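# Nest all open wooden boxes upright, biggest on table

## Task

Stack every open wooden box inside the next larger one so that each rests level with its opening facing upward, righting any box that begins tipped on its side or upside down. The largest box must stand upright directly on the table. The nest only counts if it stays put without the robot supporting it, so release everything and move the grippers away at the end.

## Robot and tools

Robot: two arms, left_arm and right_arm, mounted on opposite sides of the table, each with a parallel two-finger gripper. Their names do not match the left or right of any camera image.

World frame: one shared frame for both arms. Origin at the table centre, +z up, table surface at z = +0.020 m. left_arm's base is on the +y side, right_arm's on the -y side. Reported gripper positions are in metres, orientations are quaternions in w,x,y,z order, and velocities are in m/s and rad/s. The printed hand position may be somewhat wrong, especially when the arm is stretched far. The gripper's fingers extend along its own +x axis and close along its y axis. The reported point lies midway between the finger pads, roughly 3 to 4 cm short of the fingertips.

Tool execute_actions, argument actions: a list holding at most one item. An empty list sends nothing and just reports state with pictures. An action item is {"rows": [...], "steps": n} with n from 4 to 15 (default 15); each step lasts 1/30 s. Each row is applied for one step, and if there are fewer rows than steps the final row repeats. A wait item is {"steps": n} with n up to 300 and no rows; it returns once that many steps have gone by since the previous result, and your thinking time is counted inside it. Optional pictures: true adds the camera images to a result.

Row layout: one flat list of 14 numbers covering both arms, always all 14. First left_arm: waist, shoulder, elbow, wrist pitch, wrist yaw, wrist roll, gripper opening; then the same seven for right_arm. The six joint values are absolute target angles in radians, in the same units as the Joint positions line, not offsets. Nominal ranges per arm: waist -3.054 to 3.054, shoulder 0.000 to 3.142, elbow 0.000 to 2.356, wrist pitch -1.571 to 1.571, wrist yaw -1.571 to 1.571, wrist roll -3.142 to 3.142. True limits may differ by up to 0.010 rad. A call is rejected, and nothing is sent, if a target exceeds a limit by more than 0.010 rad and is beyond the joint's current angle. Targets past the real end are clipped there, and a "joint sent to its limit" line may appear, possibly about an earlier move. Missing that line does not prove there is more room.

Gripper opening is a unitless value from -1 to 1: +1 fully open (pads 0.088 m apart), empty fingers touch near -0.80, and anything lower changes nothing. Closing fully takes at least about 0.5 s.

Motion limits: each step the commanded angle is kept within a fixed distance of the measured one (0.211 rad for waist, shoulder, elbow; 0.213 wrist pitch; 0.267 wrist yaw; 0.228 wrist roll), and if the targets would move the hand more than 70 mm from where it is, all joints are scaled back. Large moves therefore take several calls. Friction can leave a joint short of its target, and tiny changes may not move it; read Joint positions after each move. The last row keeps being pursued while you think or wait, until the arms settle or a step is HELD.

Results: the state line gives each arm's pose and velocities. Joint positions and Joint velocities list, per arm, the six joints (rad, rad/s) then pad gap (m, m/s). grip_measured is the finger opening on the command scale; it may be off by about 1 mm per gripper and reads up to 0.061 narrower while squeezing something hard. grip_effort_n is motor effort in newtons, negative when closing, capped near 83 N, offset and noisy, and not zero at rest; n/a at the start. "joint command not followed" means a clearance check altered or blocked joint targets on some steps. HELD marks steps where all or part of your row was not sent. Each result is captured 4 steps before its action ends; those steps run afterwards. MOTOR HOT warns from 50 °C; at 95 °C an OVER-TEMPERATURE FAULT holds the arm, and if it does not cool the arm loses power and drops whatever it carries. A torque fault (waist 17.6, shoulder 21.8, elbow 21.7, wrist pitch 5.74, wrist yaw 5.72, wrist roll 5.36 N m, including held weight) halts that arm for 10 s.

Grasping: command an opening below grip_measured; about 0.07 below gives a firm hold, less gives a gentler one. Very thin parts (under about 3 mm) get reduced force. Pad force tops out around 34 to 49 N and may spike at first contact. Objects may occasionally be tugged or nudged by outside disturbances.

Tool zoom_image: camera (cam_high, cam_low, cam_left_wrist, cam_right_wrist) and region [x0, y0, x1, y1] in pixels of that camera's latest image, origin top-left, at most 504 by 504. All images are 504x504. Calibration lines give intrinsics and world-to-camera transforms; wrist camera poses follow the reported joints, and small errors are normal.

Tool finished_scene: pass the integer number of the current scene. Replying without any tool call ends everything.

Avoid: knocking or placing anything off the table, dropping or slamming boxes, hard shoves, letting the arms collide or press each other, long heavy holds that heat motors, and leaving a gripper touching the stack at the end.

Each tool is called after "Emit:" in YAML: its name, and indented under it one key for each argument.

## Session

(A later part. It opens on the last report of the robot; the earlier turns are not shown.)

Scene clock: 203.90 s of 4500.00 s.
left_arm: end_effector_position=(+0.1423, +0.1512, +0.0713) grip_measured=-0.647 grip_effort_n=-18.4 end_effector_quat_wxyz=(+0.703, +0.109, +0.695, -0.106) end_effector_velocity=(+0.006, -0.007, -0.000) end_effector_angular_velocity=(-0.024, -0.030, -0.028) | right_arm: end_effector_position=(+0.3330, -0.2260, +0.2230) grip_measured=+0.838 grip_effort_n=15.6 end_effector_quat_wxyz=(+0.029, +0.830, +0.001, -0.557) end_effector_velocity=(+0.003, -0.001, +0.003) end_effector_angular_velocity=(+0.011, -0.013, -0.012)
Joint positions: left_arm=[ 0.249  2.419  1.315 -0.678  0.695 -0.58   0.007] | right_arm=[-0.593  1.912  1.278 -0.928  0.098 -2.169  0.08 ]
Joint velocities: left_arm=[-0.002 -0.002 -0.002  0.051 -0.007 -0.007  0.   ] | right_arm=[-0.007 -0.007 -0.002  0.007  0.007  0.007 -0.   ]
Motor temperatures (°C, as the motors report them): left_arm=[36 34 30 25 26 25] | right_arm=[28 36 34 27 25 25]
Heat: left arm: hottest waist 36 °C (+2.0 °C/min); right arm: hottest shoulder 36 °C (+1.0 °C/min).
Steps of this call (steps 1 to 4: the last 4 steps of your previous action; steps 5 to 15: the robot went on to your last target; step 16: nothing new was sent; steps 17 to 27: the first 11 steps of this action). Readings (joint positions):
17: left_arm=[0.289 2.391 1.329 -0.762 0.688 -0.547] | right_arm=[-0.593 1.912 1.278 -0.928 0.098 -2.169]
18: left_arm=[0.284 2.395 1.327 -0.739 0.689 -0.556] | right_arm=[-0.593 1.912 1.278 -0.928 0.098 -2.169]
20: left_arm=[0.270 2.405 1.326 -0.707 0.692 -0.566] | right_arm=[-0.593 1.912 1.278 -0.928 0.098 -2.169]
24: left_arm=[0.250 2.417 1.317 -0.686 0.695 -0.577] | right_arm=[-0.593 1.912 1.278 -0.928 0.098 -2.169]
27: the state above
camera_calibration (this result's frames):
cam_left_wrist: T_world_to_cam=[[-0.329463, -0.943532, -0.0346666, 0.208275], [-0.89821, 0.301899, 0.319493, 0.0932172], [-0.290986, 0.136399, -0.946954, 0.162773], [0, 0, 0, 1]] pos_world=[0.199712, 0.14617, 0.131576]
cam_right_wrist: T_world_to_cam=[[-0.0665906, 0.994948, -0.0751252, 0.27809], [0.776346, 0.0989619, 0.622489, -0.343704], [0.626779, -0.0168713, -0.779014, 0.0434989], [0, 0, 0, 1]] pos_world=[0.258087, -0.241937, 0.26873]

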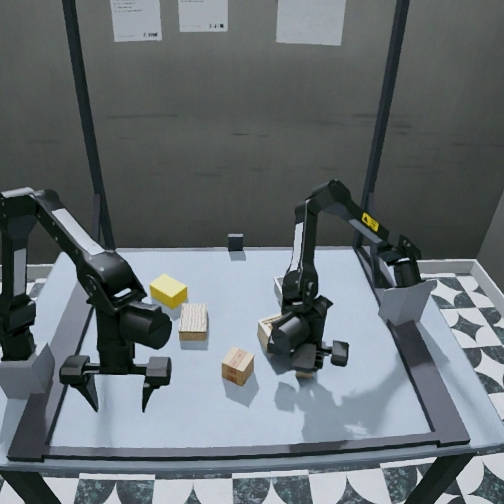

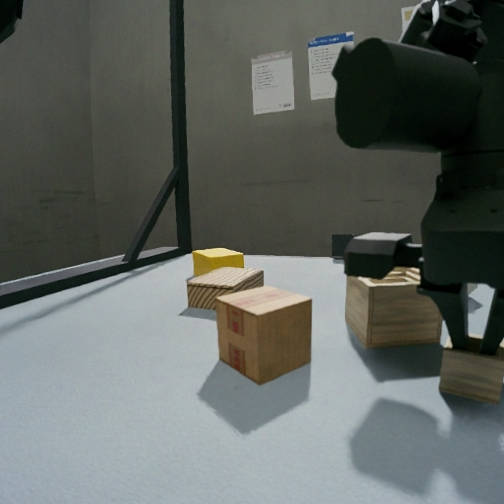

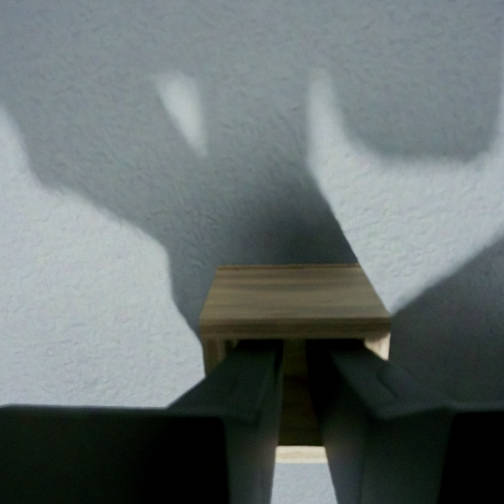

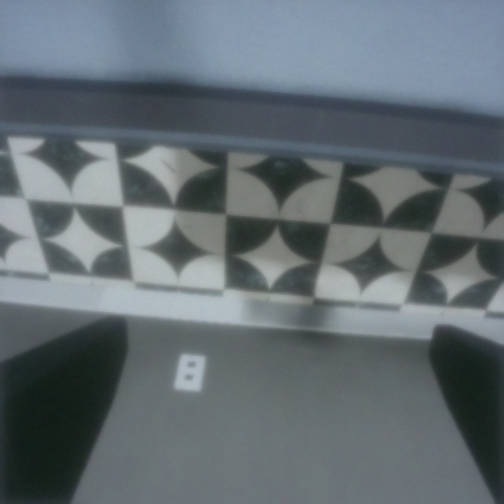

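Fingers are in. Spread.

Emit:
execute_actions:
  actions:
    - {"rows":[[0.25,2.43,1.31,-0.67,0.70,-0.585,-0.3,-0.593,1.912,1.278,-0.928,0.098,-2.169,0.84]],"steps":15}

Emit:
execute_actions:
  actions:
    - {"rows":[[0.26,2.33,1.42,-0.90,0.69,-0.575,-0.3,-0.593,1.912,1.278,-0.928,0.098,-2.169,0.84]],"steps":15}

Emit:
execute_actions:
  actions:
    - {"rows":[[0.25,2.2,1.53,-1.13,0.68,-0.3,-0.3,-0.593,1.912,1.278,-0.928,0.098,-2.169,0.84]],"steps":15}
  pictures: true

Scene clock: 204.43 s of 4500.00 s.
left_arm: end_effector_position=(+0.1429, +0.1503, +0.0713) grip_measured=-0.560 grip_effort_n=83.0 end_effector_quat_wxyz=(+0.704, +0.108, +0.694, -0.108) end_effector_velocity=(+0.001, +0.001, +0.000) end_effector_angular_velocity=(+0.017, -0.015, -0.007) | right_arm: end_effector_position=(+0.3330, -0.2260, +0.2230) grip_measured=+0.838 grip_effort_n=14.7 end_effector_quat_wxyz=(+0.029, +0.830, +0.001, -0.557) end_effector_velocity=(-0.002, -0.002, -0.001) end_effector_angular_velocity=(+0.010, +0.022, -0.012)
Joint positions: left_arm=[ 0.249  2.419  1.315 -0.672  0.696 -0.582  0.012] | right_arm=[-0.593  1.912  1.278 -0.928  0.098 -2.169  0.08 ]
Joint velocities: left_arm=[-0.002 -0.002  0.002 -0.007 -0.022  0.007 -0.   ] | right_arm=[-0.007 -0.002 -0.002 -0.007 -0.022  0.007  0.   ]
Motor temperatures (°C, as the motors report them): left_arm=[36 34 30 25 26 25] | right_arm=[28 36 34 27 25 25]
Heat: left arm: hottest waist 36 °C (+2.0 °C/min); right arm: hottest shoulder 36 °C (+1.0 °C/min).
Steps of this call (steps 1 to 4: the last 4 steps of your previous action; step 5: the robot went on to your last target; steps 6 to 16: the first 11 steps of this action). Readings (joint positions):
6: left_arm=[0.249 2.419 1.315 -0.673 0.696 -0.582] | right_arm=[-0.593 1.912 1.278 -0.928 0.098 -2.169]
7: left_arm=[0.249 2.419 1.315 -0.673 0.696 -0.582] | right_arm=[-0.593 1.912 1.278 -0.928 0.098 -2.169]
9: left_arm=[0.249 2.419 1.315 -0.672 0.696 -0.582] | right_arm=[-0.593 1.912 1.278 -0.928 0.098 -2.169]
13: left_arm=[0.249 2.419 1.315 -0.672 0.696 -0.582] | right_arm=[-0.593 1.912 1.278 -0.928 0.098 -2.169]
16: the state above

Scene clock: 204.93 s of 4500.00 s.
left_arm: end_effector_position=(+0.1191, +0.1300, +0.1106) grip_measured=-0.560 grip_effort_n=83.0 end_effector_quat_wxyz=(+0.699, +0.106, +0.701, -0.095) end_effector_velocity=(-0.009, +0.013, +0.004) end_effector_angular_velocity=(+0.068, +0.029, +0.071) | right_arm: end_effector_position=(+0.3330, -0.2260, +0.2230) grip_measured=+0.838 grip_effort_n=15.1 end_effector_quat_wxyz=(+0.029, +0.830, +0.001, -0.557) end_effector_velocity=(-0.003, -0.004, -0.001) end_effector_angular_velocity=(-0.016, +0.018, +0.000)
Joint positions: left_arm=[ 0.254  2.339  1.413 -0.884  0.696 -0.578  0.012] | right_arm=[-0.593  1.912  1.278 -0.928  0.098 -2.169  0.08 ]
Joint velocities: left_arm=[ 0.002 -0.002  0.012 -0.11  -0.022 -0.007 -0.   ] | right_arm=[-0.002 -0.002 -0.002 -0.022 -0.007 -0.007 -0.   ]
Motor temperatures (°C, as the motors report them): left_arm=[36 34 30 25 26 25] | right_arm=[28 36 34 27 25 25]
Heat: left arm: hottest waist 36 °C (+2.0 °C/min); right arm: hottest shoulder 36 °C (+1.0 °C/min).
Steps of this call (steps 1 to 4: the last 4 steps of your previous action; steps 5 to 15: the first 11 steps of this action). Readings (joint positions):
5: left_arm=[0.249 2.416 1.323 -0.692 0.696 -0.582] | right_arm=[-0.593 1.912 1.278 -0.928 0.098 -2.169]
6: left_arm=[0.250 2.414 1.340 -0.746 0.696 -0.582] | right_arm=[-0.593 1.912 1.278 -0.928 0.098 -2.169]
8: left_arm=[0.250 2.394 1.363 -0.813 0.696 -0.582] | right_arm=[-0.593 1.912 1.278 -0.928 0.098 -2.169]
12: left_arm=[0.253 2.349 1.404 -0.866 0.696 -0.579] | right_arm=[-0.593 1.912 1.278 -0.928 0.098 -2.169]
15: the state above

Scene clock: 205.43 s of 4500.00 s.
left_arm: end_effector_position=(+0.0776, +0.1056, +0.1670) grip_measured=-0.560 grip_effort_n=83.0 end_effector_quat_wxyz=(+0.685, +0.202, +0.675, -0.188) end_effector_velocity=(-0.016, +0.018, -0.002) end_effector_angular_velocity=(+0.085, +0.059, -0.078) | right_arm: end_effector_position=(+0.3330, -0.2260, +0.2230) grip_measured=+0.838 grip_effort_n=15.1 end_effector_quat_wxyz=(+0.029, +0.830, +0.001, -0.557) end_effector_velocity=(-0.002, +0.000, +0.001) end_effector_angular_velocity=(+0.004, +0.007, -0.004)
Joint positions: left_arm=[ 0.25   2.203  1.526 -1.113  0.681 -0.32   0.012] | right_arm=[-0.593  1.912  1.278 -0.928  0.098 -2.169  0.08 ]
Joint velocities: left_arm=[-0.007 -0.002 -0.002 -0.125 -0.007  0.154  0.   ] | right_arm=[ 0.002 -0.002  0.002 -0.007 -0.007  0.007 -0.   ]
Motor temperatures (°C, as the motors report them): left_arm=[36 34 30 25 26 25] | right_arm=[28 36 34 27 25 25]
Heat: left arm: hottest waist 36 °C (+2.0 °C/min); right arm: hottest shoulder 36 °C (+0.0 °C/min).
Steps of this call (steps 1 to 4: the last 4 steps of your previous action; steps 5 to 15: the first 11 steps of this action). Readings (joint positions):
5: left_arm=[0.255 2.332 1.422 -0.914 0.691 -0.553] | right_arm=[-0.593 1.912 1.278 -0.928 0.098 -2.169]
6: left_arm=[0.255 2.323 1.439 -0.965 0.686 -0.503] | right_arm=[-0.593 1.912 1.278 -0.928 0.098 -2.169]
8: left_arm=[0.254 2.289 1.465 -1.036 0.682 -0.421] | right_arm=[-0.593 1.912 1.278 -0.928 0.098 -2.169]
12: left_arm=[0.251 2.217 1.517 -1.094 0.681 -0.342] | right_arm=[-0.593 1.912 1.278 -0.928 0.098 -2.169]
15: the state above
camera_calibration (this result's frames):
cam_left_wrist: T_world_to_cam=[[-0.554701, -0.830435, -0.0518091, 0.155688], [-0.796195, 0.511686, 0.322879, -0.0124108], [-0.24162, 0.220351, -0.945021, 0.227739], [0, 0, 0, 1]] pos_world=[0.131505, 0.0854564, 0.227292]
cam_right_wrist: T_world_to_cam=[[-0.0665906, 0.994948, -0.0751252, 0.27809], [0.776346, 0.0989619, 0.622489, -0.343704], [0.626779, -0.0168713, -0.779014, 0.0434989], [0, 0, 0, 1]] pos_world=[0.258087, -0.241937, 0.26873]

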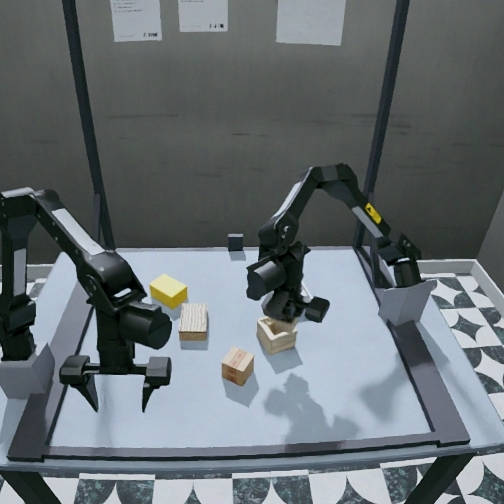

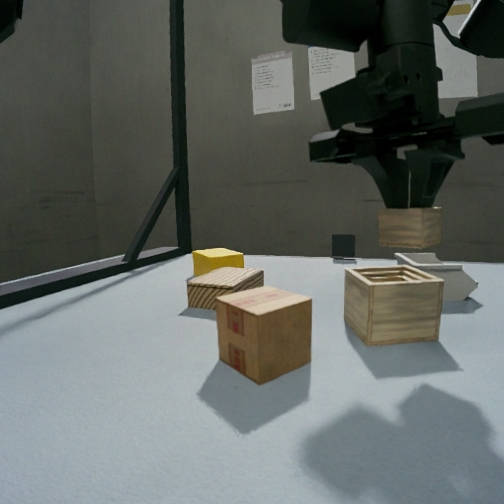

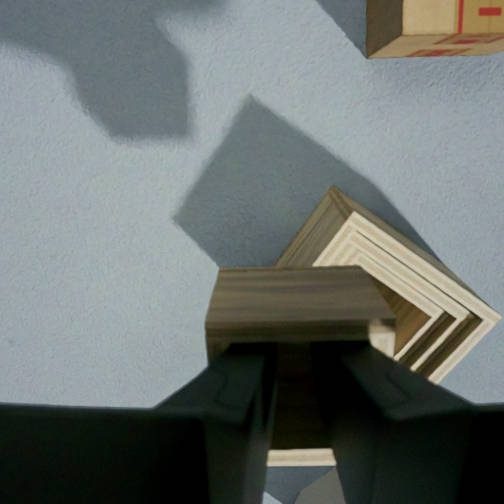

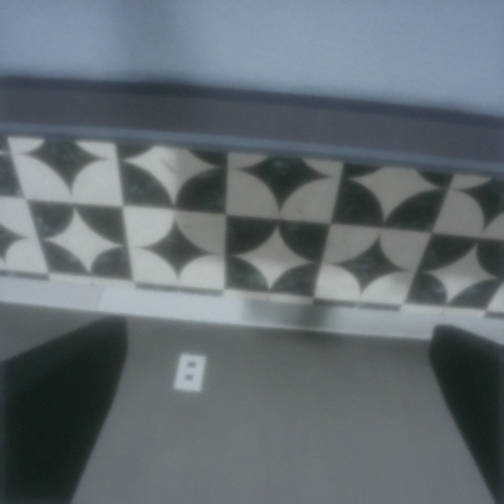

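Emit:
execute_actions:
  actions:
    - {"rows":[[0.12,2.135,1.495,-1.07,0.675,0.17,-0.3,-0.593,1.912,1.278,-0.928,0.098,-2.169,0.84]],"steps":15}

Emit:
execute_actions:
  actions:
    - {"rows":[[0.095,2.15,1.45,-0.985,0.676,0.145,-0.3,-0.593,1.912,1.278,-0.928,0.098,-2.169,0.84]],"steps":15}
  pictures: true

Scene clock: 205.97 s of 4500.00 s.
left_arm: end_effector_position=(+0.0348, +0.0892, +0.1426) grip_measured=-0.560 grip_effort_n=83.0 end_effector_quat_wxyz=(+0.591, +0.405, +0.598, -0.360) end_effector_velocity=(+0.012, +0.003, +0.008) end_effector_angular_velocity=(-0.017, +0.003, -0.369) | right_arm: end_effector_position=(+0.3330, -0.2260, +0.2230) grip_measured=+0.838 grip_effort_n=15.1 end_effector_quat_wxyz=(+0.029, +0.830, +0.001, -0.557) end_effector_velocity=(+0.000, -0.001, +0.001) end_effector_angular_velocity=(+0.001, +0.008, +0.000)
Joint positions: left_arm=[ 0.113  2.149  1.503 -1.075  0.676  0.116  0.012] | right_arm=[-0.593  1.912  1.278 -0.928  0.098 -2.169  0.08 ]
Joint velocities: left_arm=[ 0.037 -0.007 -0.017  0.022 -0.007  0.388  0.   ] | right_arm=[-0.007 -0.002  0.002 -0.007 -0.007 -0.007 -0.001]
Motor temperatures (°C, as the motors report them): left_arm=[36 34 30 25 26 25] | right_arm=[28 36 34 27 25 25]
Heat: left arm: hottest waist 36 °C (+2.0 °C/min); right arm: hottest shoulder 36 °C (+0.0 °C/min).
Steps of this call (steps 1 to 4: the last 4 steps of your previous action; step 5: the robot went on to your last target; steps 6 to 16: the first 11 steps of this action). Readings (joint positions):
6: left_arm=[0.247 2.199 1.525 -1.121 0.680 -0.280] | right_arm=[-0.593 1.912 1.278 -0.928 0.098 -2.169]
7: left_arm=[0.234 2.192 1.519 -1.107 0.675 -0.227] | right_arm=[-0.593 1.912 1.278 -0.928 0.098 -2.169]
9: left_arm=[0.188 2.179 1.510 -1.093 0.675 -0.130] | right_arm=[-0.593 1.912 1.278 -0.928 0.098 -2.169]
13: left_arm=[0.117 2.155 1.505 -1.079 0.676 0.051] | right_arm=[-0.593 1.912 1.278 -0.928 0.098 -2.169]
16: the state above

Scene clock: 206.47 s of 4500.00 s.
left_arm: end_effector_position=(+0.0373, +0.0889, +0.1295) grip_measured=-0.560 grip_effort_n=83.0 end_effector_quat_wxyz=(+0.582, +0.424, +0.578, -0.383) end_effector_velocity=(-0.001, +0.000, -0.002) end_effector_angular_velocity=(-0.010, +0.002, -0.002) | right_arm: end_effector_position=(+0.3330, -0.2260, +0.2230) grip_measured=+0.838 grip_effort_n=15.1 end_effector_quat_wxyz=(+0.029, +0.830, +0.001, -0.557) end_effector_velocity=(-0.002, +0.001, -0.002) end_effector_angular_velocity=(+0.005, +0.018, +0.022)
Joint positions: left_arm=[ 0.094  2.149  1.458 -0.992  0.676  0.148  0.012] | right_arm=[-0.593  1.912  1.278 -0.928  0.098 -2.169  0.08 ]
Joint velocities: left_arm=[-0.002 -0.007 -0.017  0.022  0.007 -0.007  0.   ] | right_arm=[-0.002 -0.002 -0.007  0.007 -0.022 -0.022 -0.   ]
Motor temperatures (°C, as the motors report them): left_arm=[36 34 30 25 26 25] | right_arm=[28 36 34 27 25 25]
Heat: left arm: hottest waist 36 °C (+2.0 °C/min); right arm: hottest shoulder 36 °C (+0.0 °C/min).
Steps of this call (steps 1 to 4: the last 4 steps of your previous action; steps 5 to 15: the first 11 steps of this action). Readings (joint positions):
5: left_arm=[0.117 2.149 1.495 -1.064 0.676 0.152] | right_arm=[-0.593 1.912 1.278 -0.928 0.098 -2.169]
6: left_arm=[0.115 2.149 1.487 -1.042 0.676 0.152] | right_arm=[-0.593 1.912 1.278 -0.928 0.098 -2.169]
8: left_arm=[0.107 2.149 1.474 -1.018 0.676 0.152] | right_arm=[-0.593 1.912 1.278 -0.928 0.098 -2.169]
12: left_arm=[0.095 2.149 1.459 -0.998 0.676 0.149] | right_arm=[-0.593 1.912 1.278 -0.928 0.098 -2.169]
15: the state above
camera_calibration (this result's frames):
cam_left_wrist: T_world_to_cam=[[-0.945429, -0.316457, -0.0775778, 0.0896727], [-0.322721, 0.876694, 0.356732, -0.0783102], [-0.0448784, 0.362301, -0.93098, 0.164471], [0, 0, 0, 1]] pos_world=[0.066888, 0.0374437, 0.188011]
cam_right_wrist: T_world_to_cam=[[-0.0665906, 0.994948, -0.0751252, 0.27809], [0.776346, 0.0989619, 0.622489, -0.343704], [0.626779, -0.0168713, -0.779014, 0.0434989], [0, 0, 0, 1]] pos_world=[0.258087, -0.241937, 0.26873]

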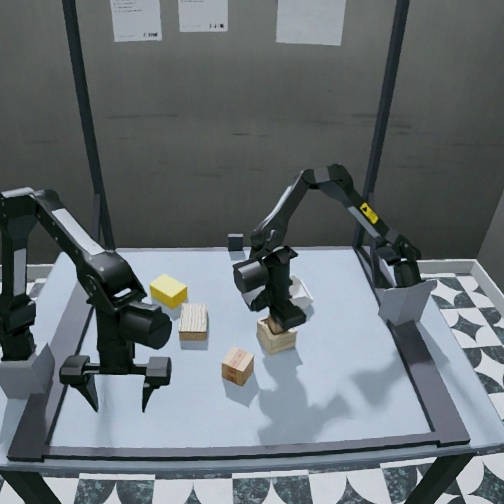

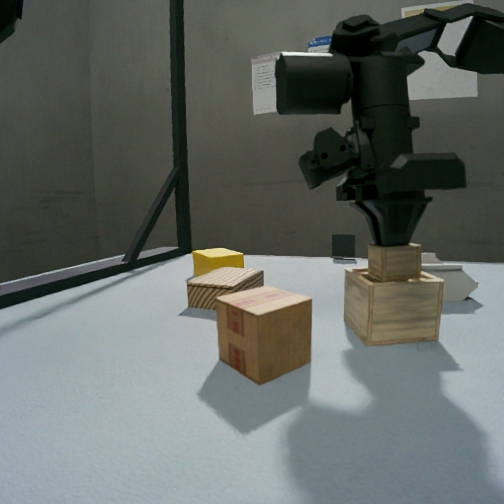

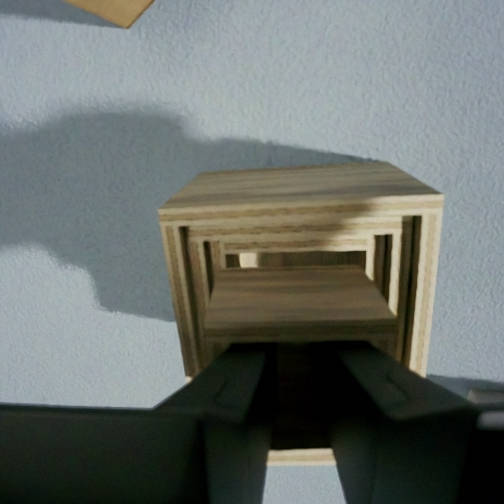

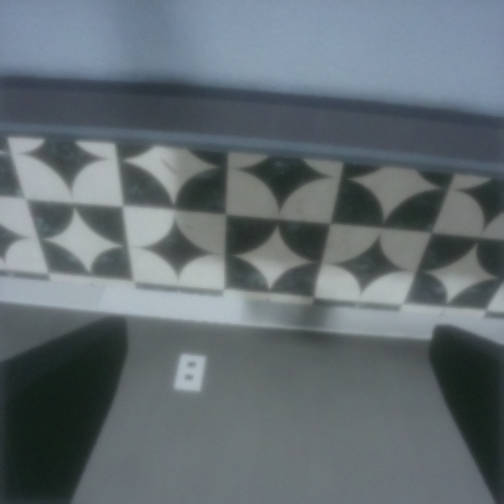

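Emit:
execute_actions:
  actions:
    - {"rows":[[0.045,2.19,1.412,-0.915,0.676,0.06,-0.3,-0.593,1.912,1.278,-0.928,0.098,-2.169,0.84]],"steps":15}
  pictures: true

Scene clock: 207.23 s of 4500.00 s.
left_arm: end_effector_position=(+0.0393, +0.0877, +0.1178) grip_measured=-0.560 grip_effort_n=83.0 end_effector_quat_wxyz=(+0.596, +0.409, +0.584, -0.370) end_effector_velocity=(+0.001, +0.005, -0.004) end_effector_angular_velocity=(+0.011, -0.003, +0.043) | right_arm: end_effector_position=(+0.3330, -0.2260, +0.2230) grip_measured=+0.838 grip_effort_n=15.1 end_effector_quat_wxyz=(+0.029, +0.830, +0.001, -0.557) end_effector_velocity=(-0.006, -0.006, -0.002) end_effector_angular_velocity=(-0.035, +0.026, +0.015)
Joint positions: left_arm=[ 0.075  2.157  1.432 -0.93   0.674  0.069  0.012] | right_arm=[-0.593  1.912  1.278 -0.928  0.098 -2.169  0.08 ]
Joint velocities: left_arm=[-0.002  0.002 -0.017  0.007 -0.007 -0.037  0.   ] | right_arm=[ 0.002 -0.002 -0.002 -0.037 -0.007 -0.022 -0.   ]
Motor temperatures (°C, as the motors report them): left_arm=[36 34 30 25 26 25] | right_arm=[28 36 34 27 25 25]
Heat: left arm: hottest waist 36 °C (+2.0 °C/min); right arm: hottest shoulder 36 °C (+0.0 °C/min).
Steps of this call (steps 1 to 4: the last 4 steps of your previous action; steps 5 to 12: the robot went on to your last target; steps 13 to 23: the first 11 steps of this action). Readings (joint positions):
13: left_arm=[0.093 2.150 1.451 -0.980 0.676 0.138] | right_arm=[-0.593 1.912 1.278 -0.928 0.098 -2.169]
14: left_arm=[0.088 2.152 1.445 -0.962 0.676 0.119] | right_arm=[-0.593 1.912 1.278 -0.928 0.098 -2.169]
16: left_arm=[0.077 2.157 1.438 -0.946 0.674 0.095] | right_arm=[-0.593 1.912 1.278 -0.928 0.098 -2.169]
20: left_arm=[0.075 2.157 1.434 -0.933 0.674 0.074] | right_arm=[-0.593 1.912 1.278 -0.928 0.098 -2.169]
23: the state above
camera_calibration (this result's frames):
cam_left_wrist: T_world_to_cam=[[-0.92858, -0.361471, -0.084128, 0.094403], [-0.3674, 0.863253, 0.346136, -0.0683019], [-0.0524945, 0.352324, -0.934405, 0.155658], [0, 0, 0, 1]] pos_world=[0.0707378, 0.0382439, 0.177031]
cam_right_wrist: T_world_to_cam=[[-0.0665906, 0.994948, -0.0751252, 0.27809], [0.776346, 0.0989619, 0.622489, -0.343704], [0.626779, -0.0168713, -0.779014, 0.0434989], [0, 0, 0, 1]] pos_world=[0.258087, -0.241937, 0.26873]

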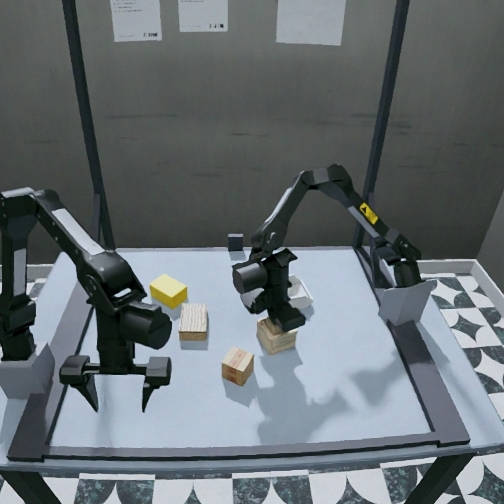

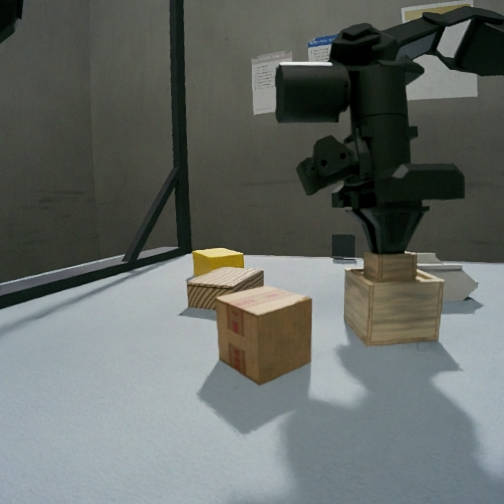

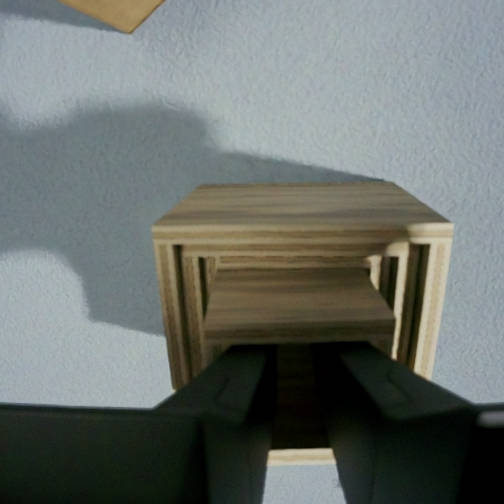

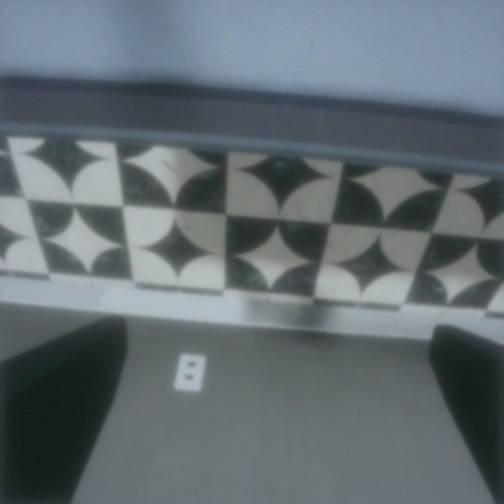

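Emit:
execute_actions:
  actions:
    - {"steps":10}
  pictures: true

Emit:
zoom_image:
  camera: "cam_left_wrist"
  region: [140, 160, 460, 400]

Scene clock: 207.57 s of 4500.00 s.
left_arm: end_effector_position=(+0.0395, +0.0877, +0.1176) grip_measured=-0.560 grip_effort_n=83.0 end_effector_quat_wxyz=(+0.597, +0.408, +0.584, -0.369) end_effector_velocity=(+0.001, +0.003, -0.000) end_effector_angular_velocity=(+0.016, -0.017, +0.010) | right_arm: end_effector_position=(+0.3330, -0.2260, +0.2230) grip_measured=+0.838 grip_effort_n=15.1 end_effector_quat_wxyz=(+0.029, +0.830, +0.001, -0.557) end_effector_velocity=(+0.001, -0.003, +0.001) end_effector_angular_velocity=(-0.020, -0.015, +0.003)
Joint positions: left_arm=[ 0.075  2.157  1.431 -0.928  0.674  0.065  0.012] | right_arm=[-0.593  1.912  1.278 -0.928  0.098 -2.169  0.08 ]
Joint velocities: left_arm=[-0.002 -0.002 -0.002 -0.007 -0.022 -0.007 -0.   ] | right_arm=[ 0.002 -0.002 -0.002 -0.007  0.022 -0.007 -0.   ]
Motor temperatures (°C, as the motors report them): left_arm=[36 34 30 25 26 25] | right_arm=[28 36 34 27 25 25]
Heat: left arm: hottest waist 36 °C (+2.0 °C/min); right arm: hottest shoulder 36 °C (+0.0 °C/min).
Kept back: nothing.
Steps of this call (steps 1 to 4: the last 4 steps of your previous action; steps 5 to 10: the robot went on to your last target). Readings (joint positions):
1: left_arm=[0.075 2.157 1.432 -0.929 0.674 0.068] | right_arm=[-0.593 1.912 1.278 -0.928 0.098 -2.169]
2: left_arm=[0.075 2.157 1.432 -0.929 0.674 0.067] | right_arm=[-0.593 1.912 1.278 -0.928 0.098 -2.169]
4: left_arm=[0.075 2.157 1.432 -0.928 0.674 0.066] | right_arm=[-0.593 1.912 1.278 -0.928 0.098 -2.169]
8: left_arm=[0.075 2.157 1.431 -0.928 0.674 0.065] | right_arm=[-0.593 1.912 1.278 -0.928 0.098 -2.169]
10: the state above
camera_calibration (this result's frames):
cam_left_wrist: T_world_to_cam=[[-0.927292, -0.36473, -0.084278, 0.0948245], [-0.37054, 0.862319, 0.345116, -0.067828], [-0.0531994, 0.351252, -0.934768, 0.155649], [0, 0, 0, 1]] pos_world=[0.0710773, 0.0384028, 0.176896]
cam_right_wrist: T_world_to_cam=[[-0.0665906, 0.994948, -0.0751252, 0.27809], [0.776346, 0.0989619, 0.622489, -0.343704], [0.626779, -0.0168713, -0.779014, 0.0434989], [0, 0, 0, 1]] pos_world=[0.258087, -0.241937, 0.26873]

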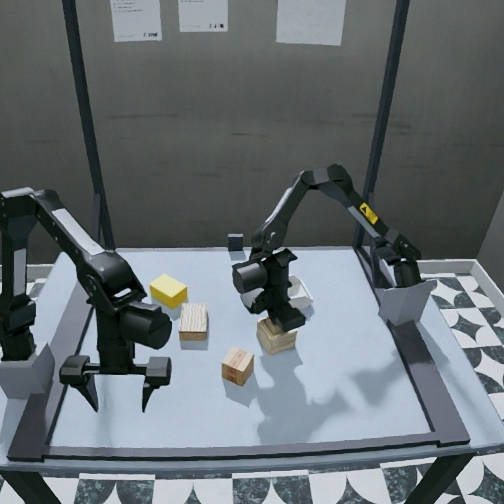

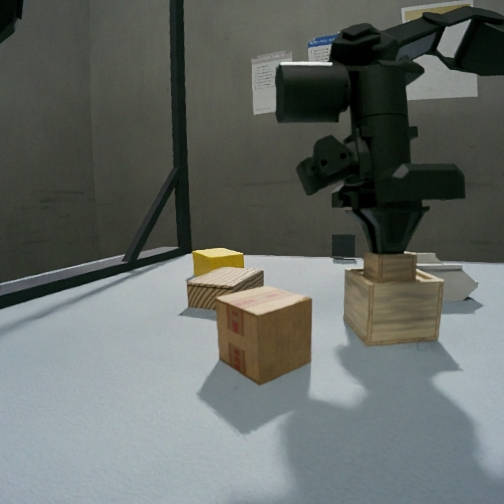

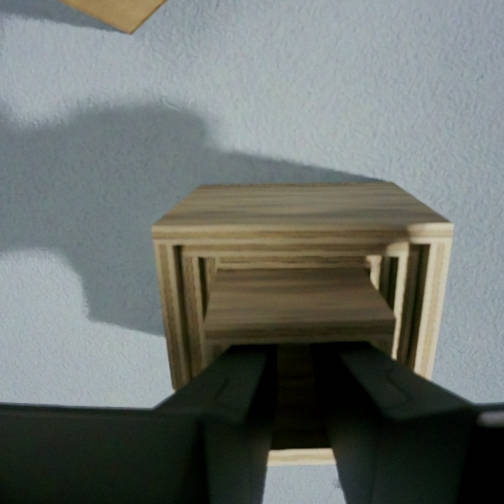

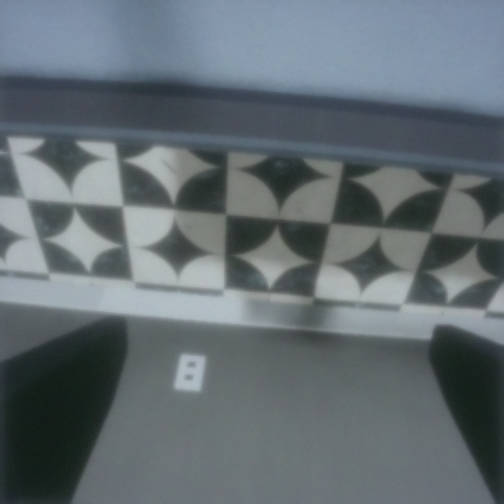

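Region (140, 160, 460, 400) of cam_left_wrist's 504x504 image, scaled by 1.575, with more detail than that image has; it fills the top 378 rows of this view, and the rest is white.

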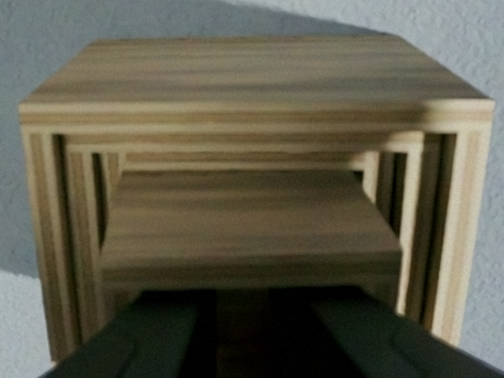

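Emit:
execute_actions:
  actions:
    - {"rows":[[0.06,2.20,1.405,-0.89,0.676,0.06,-0.3,-0.593,1.912,1.278,-0.928,0.098,-2.169,0.84]],"steps":15}
  pictures: true

Emit:
zoom_image:
  camera: "cam_left_wrist"
  region: [140, 160, 460, 400]

Scene clock: 208.10 s of 4500.00 s.
left_arm: end_effector_position=(+0.0410, +0.0878, +0.1176) grip_measured=-0.560 grip_effort_n=83.0 end_effector_quat_wxyz=(+0.598, +0.402, +0.585, -0.372) end_effector_velocity=(+0.001, +0.004, +0.000) end_effector_angular_velocity=(+0.010, -0.003, +0.017) | right_arm: end_effector_position=(+0.3330, -0.2260, +0.2230) grip_measured=+0.838 grip_effort_n=14.7 end_effector_quat_wxyz=(+0.029, +0.830, +0.001, -0.557) end_effector_velocity=(-0.003, -0.000, +0.000) end_effector_angular_velocity=(+0.007, +0.020, +0.008)
Joint positions: left_arm=[ 0.081  2.157  1.422 -0.914  0.685  0.061  0.012] | right_arm=[-0.593  1.912  1.278 -0.928  0.098 -2.169  0.08 ]
Joint velocities: left_arm=[ 0.002 -0.002 -0.007 -0.007 -0.007 -0.007  0.   ] | right_arm=[-0.002 -0.007 -0.002 -0.007 -0.022 -0.007 -0.   ]
Motor temperatures (°C, as the motors report them): left_arm=[36 34 30 25 26 25] | right_arm=[28 36 34 27 25 25]
Heat: left arm: hottest waist 36 °C (+1.0 °C/min); right arm: hottest shoulder 36 °C (+0.0 °C/min).
Steps of this call (steps 1 to 5: the robot went on to your last target; steps 6 to 16: the first 11 steps of this action). Readings (joint positions):
6: left_arm=[0.075 2.157 1.430 -0.926 0.674 0.064] | right_arm=[-0.593 1.912 1.278 -0.928 0.098 -2.169]
7: left_arm=[0.076 2.157 1.429 -0.923 0.676 0.063] | right_arm=[-0.593 1.912 1.278 -0.928 0.098 -2.169]
9: left_arm=[0.079 2.157 1.426 -0.919 0.682 0.061] | right_arm=[-0.593 1.912 1.278 -0.928 0.098 -2.169]
13: left_arm=[0.081 2.157 1.423 -0.914 0.685 0.061] | right_arm=[-0.593 1.912 1.278 -0.928 0.098 -2.169]
16: the state above
camera_calibration (this result's frames):
cam_left_wrist: T_world_to_cam=[[-0.925869, -0.370759, -0.0728373, 0.0954048], [-0.372751, 0.864706, 0.336659, -0.0664655], [-0.0618364, 0.338852, -0.938805, 0.157596], [0, 0, 0, 1]] pos_world=[0.0733024, 0.0394437, 0.177277]
cam_right_wrist: T_world_to_cam=[[-0.0665906, 0.994948, -0.0751252, 0.27809], [0.776346, 0.0989619, 0.622489, -0.343704], [0.626779, -0.0168713, -0.779014, 0.0434989], [0, 0, 0, 1]] pos_world=[0.258087, -0.241937, 0.26873]

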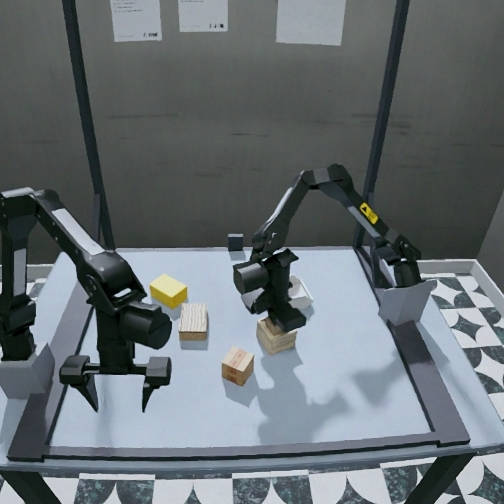

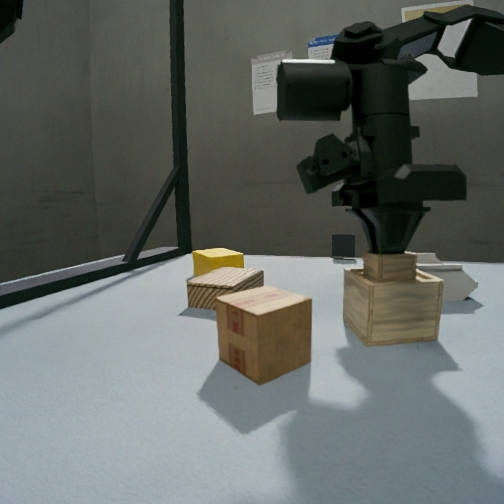

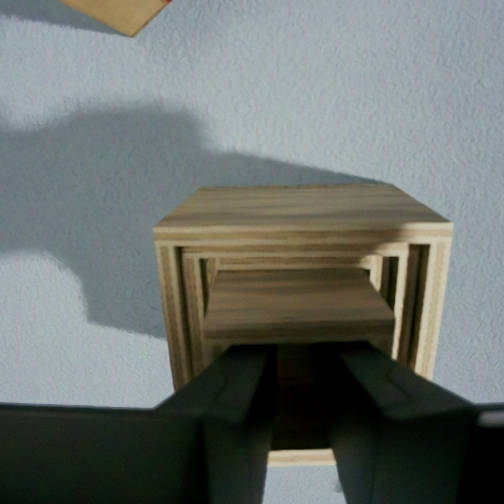

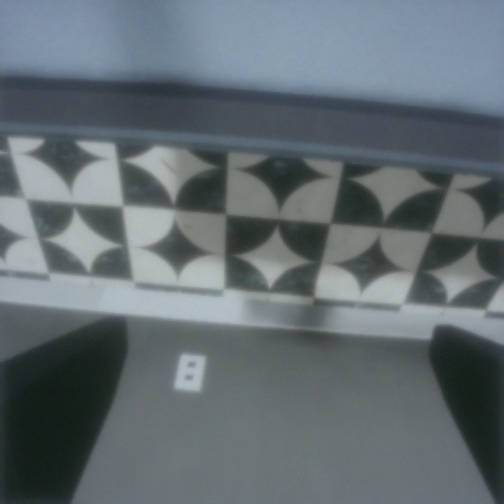

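Region (140, 160, 460, 400) of cam_left_wrist's 504x504 image, scaled by 1.575, with more detail than that image has; it fills the top 378 rows of this view, and the rest is white.

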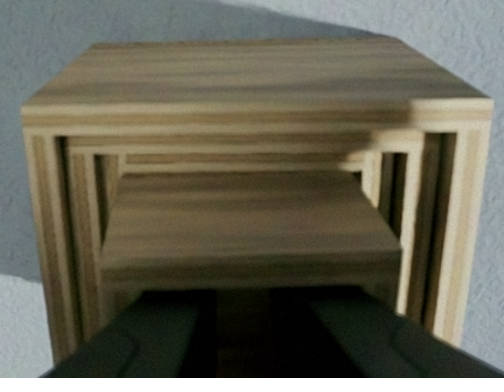

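Emit:
execute_actions:
  actions:
    - {"rows":[[0.081,2.15,1.44,-0.945,0.676,0.06,-0.3,-0.593,1.912,1.278,-0.928,0.098,-2.169,0.84],[0.081,2.15,1.44,-0.945,0.676,0.06,-0.3,-0.593,1.912,1.278,-0.928,0.098,-2.169,0.84],[0.081,2.15,1.44,-0.945,0.676,0.06,-0.3,-0.593,1.912,1.278,-0.928,0.098,-2.169,0.84],[0.081,2.15,1.44,-0.945,0.676,0.06,-0.3,-0.593,1.912,1.278,-0.928,0.098,-2.169,0.84],[0.081,2.15,1.44,-0.945,0.676,0.06,-0.3,-0.593,1.912,1.278,-0.928,0.098,-2.169,0.84],[0.081,2.15,1.44,-0.945,0.676,0.06,-0.3,-0.593,1.912,1.278,-0.928,0.098,-2.169,0.84],[0.052,2.15,1.44,-0.945,0.676,0.05,-0.3,-0.593,1.912,1.278,-0.928,0.098,-2.169,0.84]],"steps":15}

Emit:
execute_actions:
  actions:
    - {"steps":8}
  pictures: true

Emit:
zoom_image:
  camera: "cam_left_wrist"
  region: [140, 160, 460, 400]

Scene clock: 208.90 s of 4500.00 s.
left_arm: end_effector_position=(+0.0380, +0.0865, +0.1201) grip_measured=-0.560 grip_effort_n=83.0 end_effector_quat_wxyz=(+0.599, +0.407, +0.584, -0.366) end_effector_velocity=(-0.001, -0.001, +0.001) end_effector_angular_velocity=(+0.038, -0.057, -0.000) | right_arm: end_effector_position=(+0.3330, -0.2260, +0.2230) grip_measured=+0.838 grip_effort_n=15.1 end_effector_quat_wxyz=(+0.029, +0.830, +0.001, -0.557) end_effector_velocity=(-0.002, -0.002, -0.001) end_effector_angular_velocity=(-0.001, +0.023, +0.015)
Joint positions: left_arm=[ 0.074  2.153  1.439 -0.938  0.67   0.056  0.012] | right_arm=[-0.593  1.912  1.278 -0.928  0.098 -2.169  0.08 ]
Joint velocities: left_arm=[-0.022 -0.007  0.022 -0.022 -0.066 -0.022 -0.   ] | right_arm=[-0.007 -0.002 -0.002 -0.007 -0.022 -0.022 -0.   ]
Motor temperatures (°C, as the motors report them): left_arm=[36 33 30 25 26 25] | right_arm=[28 36 34 27 25 25]
Heat: left arm: hottest waist 36 °C (+1.0 °C/min); right arm: hottest shoulder 36 °C (+0.0 °C/min).
Steps of this call (steps 1 to 4: the last 4 steps of your previous action; steps 5 to 13: the robot went on to your last target; steps 14 to 24: the first 11 steps of this action). Readings (joint positions):
14: left_arm=[0.082 2.154 1.423 -0.914 0.686 0.061] | right_arm=[-0.593 1.912 1.278 -0.928 0.098 -2.169]
15: left_arm=[0.082 2.153 1.426 -0.918 0.686 0.061] | right_arm=[-0.593 1.912 1.278 -0.928 0.098 -2.169]
17: left_arm=[0.083 2.153 1.430 -0.924 0.685 0.061] | right_arm=[-0.593 1.912 1.278 -0.928 0.098 -2.169]
21: left_arm=[0.080 2.153 1.435 -0.933 0.678 0.060] | right_arm=[-0.593 1.912 1.278 -0.928 0.098 -2.169]
24: the state above

Scene clock: 209.17 s of 4500.00 s.
left_arm: end_effector_position=(+0.0375, +0.0864, +0.1201) grip_measured=-0.560 grip_effort_n=83.0 end_effector_quat_wxyz=(+0.599, +0.407, +0.585, -0.365) end_effector_velocity=(-0.002, +0.004, -0.001) end_effector_angular_velocity=(+0.025, -0.013, +0.028) | right_arm: end_effector_position=(+0.3330, -0.2260, +0.2230) grip_measured=+0.838 grip_effort_n=14.7 end_effector_quat_wxyz=(+0.029, +0.830, +0.001, -0.557) end_effector_velocity=(-0.003, -0.002, -0.002) end_effector_angular_velocity=(-0.001, +0.025, +0.005)
Joint positions: left_arm=[ 0.073  2.153  1.441 -0.941  0.669  0.054  0.012] | right_arm=[-0.593  1.912  1.278 -0.928  0.098 -2.169  0.08 ]
Joint velocities: left_arm=[-0.007 -0.002  0.002 -0.022 -0.022 -0.022  0.   ] | right_arm=[-0.002 -0.002 -0.007 -0.007 -0.022 -0.007 -0.   ]
Motor temperatures (°C, as the motors report them): left_arm=[36 33 30 25 26 25] | right_arm=[28 36 34 27 25 25]
Heat: left arm: hottest waist 36 °C (+1.0 °C/min); right arm: hottest shoulder 36 °C (+0.0 °C/min).
Kept back: nothing.
Steps of this call (steps 1 to 4: the last 4 steps of your previous action; steps 5 to 8: the robot went on to your last target). Readings (joint positions):
1: left_arm=[0.074 2.153 1.440 -0.939 0.670 0.055] | right_arm=[-0.593 1.912 1.278 -0.928 0.098 -2.169]
2: left_arm=[0.074 2.153 1.440 -0.940 0.670 0.055] | right_arm=[-0.593 1.912 1.278 -0.928 0.098 -2.169]
4: left_arm=[0.074 2.153 1.440 -0.940 0.670 0.054] | right_arm=[-0.593 1.912 1.278 -0.928 0.098 -2.169]
8: the state above
camera_calibration (this result's frames):
cam_left_wrist: T_world_to_cam=[[-0.923492, -0.373222, -0.0886994, 0.0938435], [-0.37998, 0.858182, 0.345166, -0.0675257], [-0.0527033, 0.352462, -0.934341, 0.158213], [0, 0, 0, 1]] pos_world=[0.0693436, 0.0372099, 0.179456]
cam_right_wrist: T_world_to_cam=[[-0.0665906, 0.994948, -0.0751252, 0.27809], [0.776346, 0.0989619, 0.622489, -0.343704], [0.626779, -0.0168713, -0.779014, 0.0434989], [0, 0, 0, 1]] pos_world=[0.258087, -0.241937, 0.26873]

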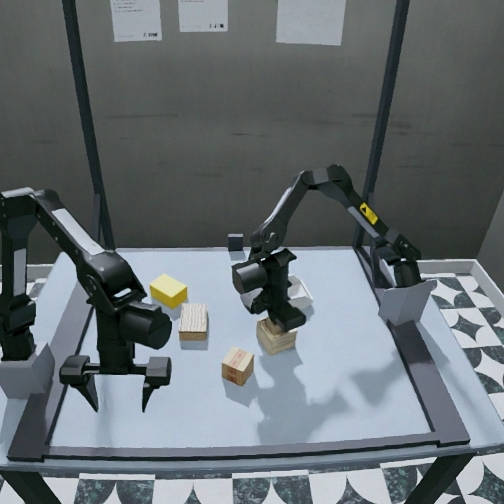

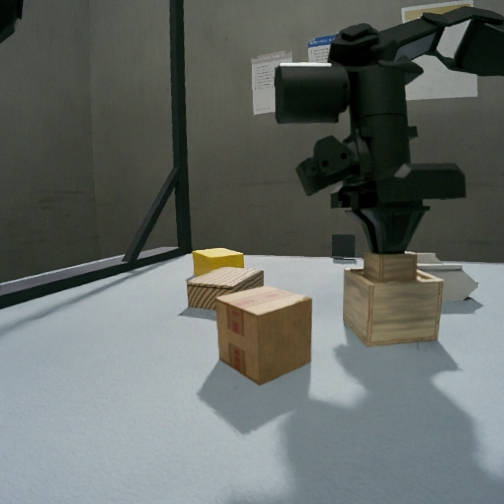

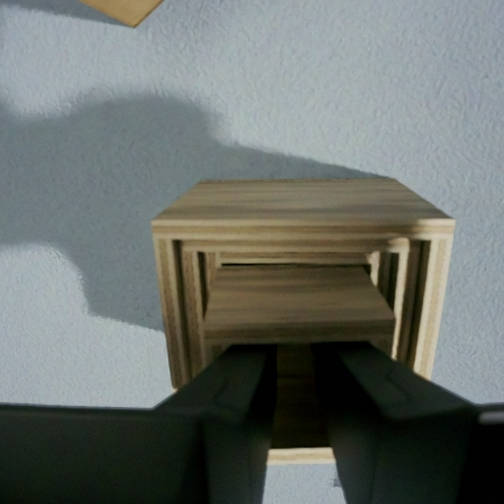

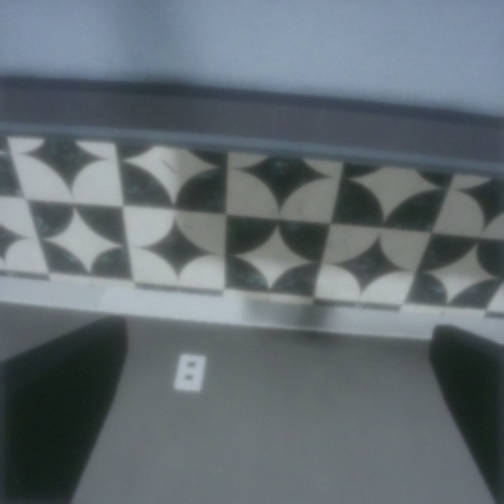

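Region (140, 160, 460, 400) of cam_left_wrist's 504x504 image, scaled by 1.575, with more detail than that image has; it fills the top 378 rows of this view, and the rest is white.

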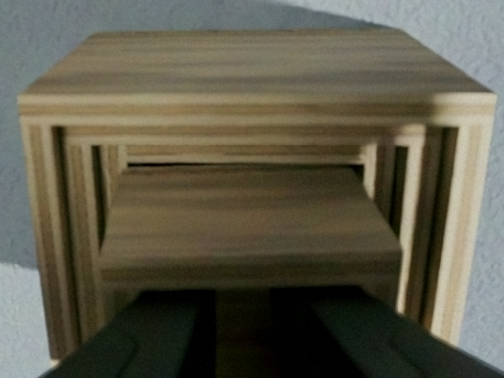

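Emit:
execute_actions:
  actions:
    - {"rows":[[0.035,2.153,1.44,-0.945,0.676,0.045,-0.3,-0.593,1.912,1.278,-0.928,0.098,-2.169,0.84]],"steps":12}
  pictures: true

Emit:
zoom_image:
  camera: "cam_left_wrist"
  region: [140, 160, 460, 400]

Scene clock: 209.67 s of 4500.00 s.
left_arm: end_effector_position=(+0.0370, +0.0863, +0.1195) grip_measured=-0.560 grip_effort_n=83.0 end_effector_quat_wxyz=(+0.600, +0.410, +0.584, -0.361) end_effector_velocity=(-0.002, +0.002, -0.002) end_effector_angular_velocity=(+0.013, -0.002, -0.008) | right_arm: end_effector_position=(+0.3330, -0.2260, +0.2230) grip_measured=+0.838 grip_effort_n=15.1 end_effector_quat_wxyz=(+0.029, +0.830, +0.001, -0.557) end_effector_velocity=(-0.001, -0.005, +0.001) end_effector_angular_velocity=(-0.020, +0.003, -0.001)
Joint positions: left_arm=[ 0.068  2.152  1.442 -0.942  0.661  0.049  0.012] | right_arm=[-0.593  1.912  1.278 -0.928  0.098 -2.169  0.08 ]
Joint velocities: left_arm=[-0.007 -0.002 -0.002 -0.007 -0.007  0.007 -0.   ] | right_arm=[-0.002 -0.007 -0.002 -0.022  0.007 -0.007 -0.   ]
Motor temperatures (°C, as the motors report them): left_arm=[36 33 30 25 26 25] | right_arm=[28 36 34 27 25 25]
Heat: left arm: hottest waist 36 °C (+1.0 °C/min); right arm: hottest shoulder 36 °C (+0.0 °C/min).
Steps of this call (steps 1 to 7: the robot went on to your last target; steps 8 to 15: the first 8 steps of this action). Readings (joint positions):
8: left_arm=[0.072 2.153 1.441 -0.942 0.669 0.053] | right_arm=[-0.593 1.912 1.278 -0.928 0.098 -2.169]
9: left_arm=[0.071 2.153 1.441 -0.942 0.667 0.052] | right_arm=[-0.593 1.912 1.278 -0.928 0.098 -2.169]
11: left_arm=[0.069 2.152 1.442 -0.942 0.662 0.050] | right_arm=[-0.593 1.912 1.278 -0.928 0.098 -2.169]
15: the state above
camera_calibration (this result's frames):
cam_left_wrist: T_world_to_cam=[[-0.922759, -0.3728, -0.097656, 0.0942309], [-0.382639, 0.856133, 0.347309, -0.0674517], [-0.0458704, 0.357849, -0.932652, 0.156723], [0, 0, 0, 1]] pos_world=[0.0683317, 0.0367938, 0.178797]
cam_right_wrist: T_world_to_cam=[[-0.0665906, 0.994948, -0.0751252, 0.27809], [0.776346, 0.0989619, 0.622489, -0.343704], [0.626779, -0.0168713, -0.779014, 0.0434989], [0, 0, 0, 1]] pos_world=[0.258087, -0.241937, 0.26873]

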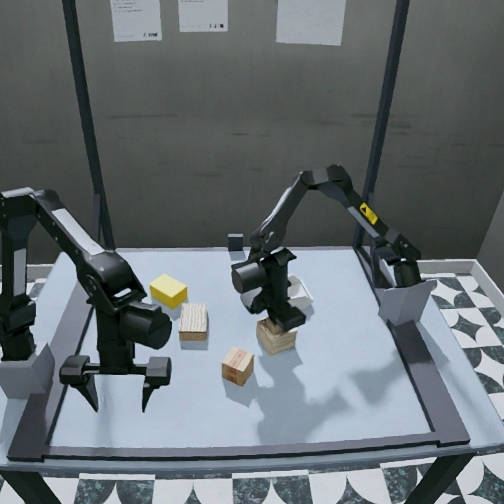

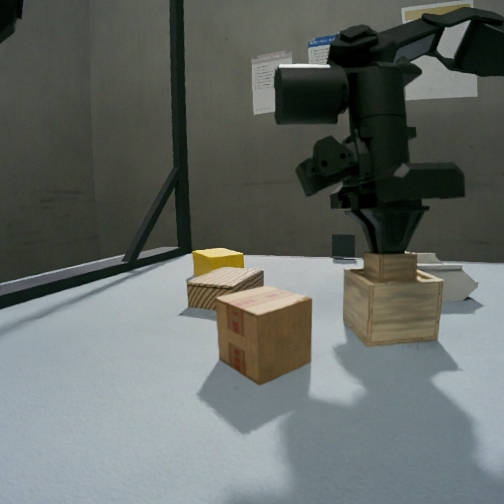

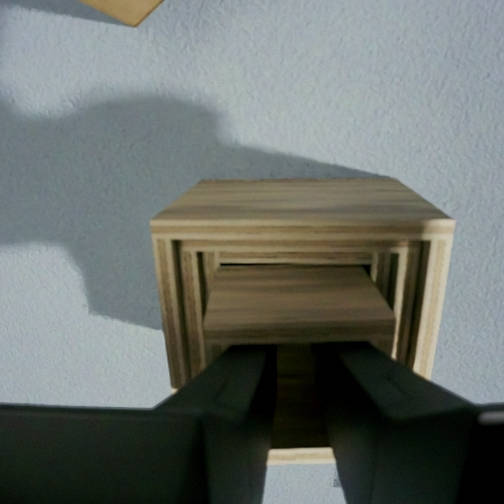

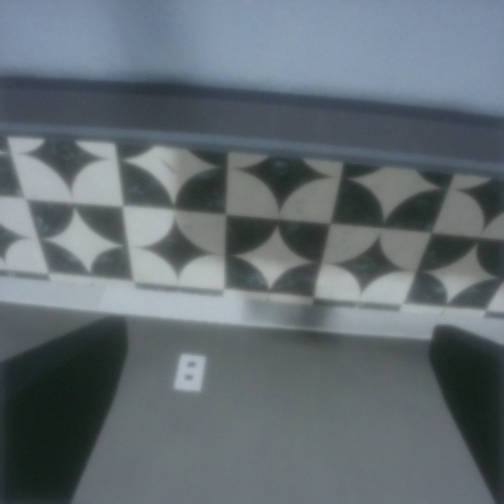

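Region (140, 160, 460, 400) of cam_left_wrist's 504x504 image, scaled by 1.575, with more detail than that image has; it fills the top 378 rows of this view, and the rest is white.

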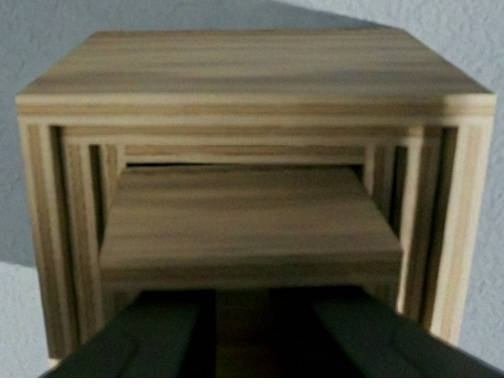

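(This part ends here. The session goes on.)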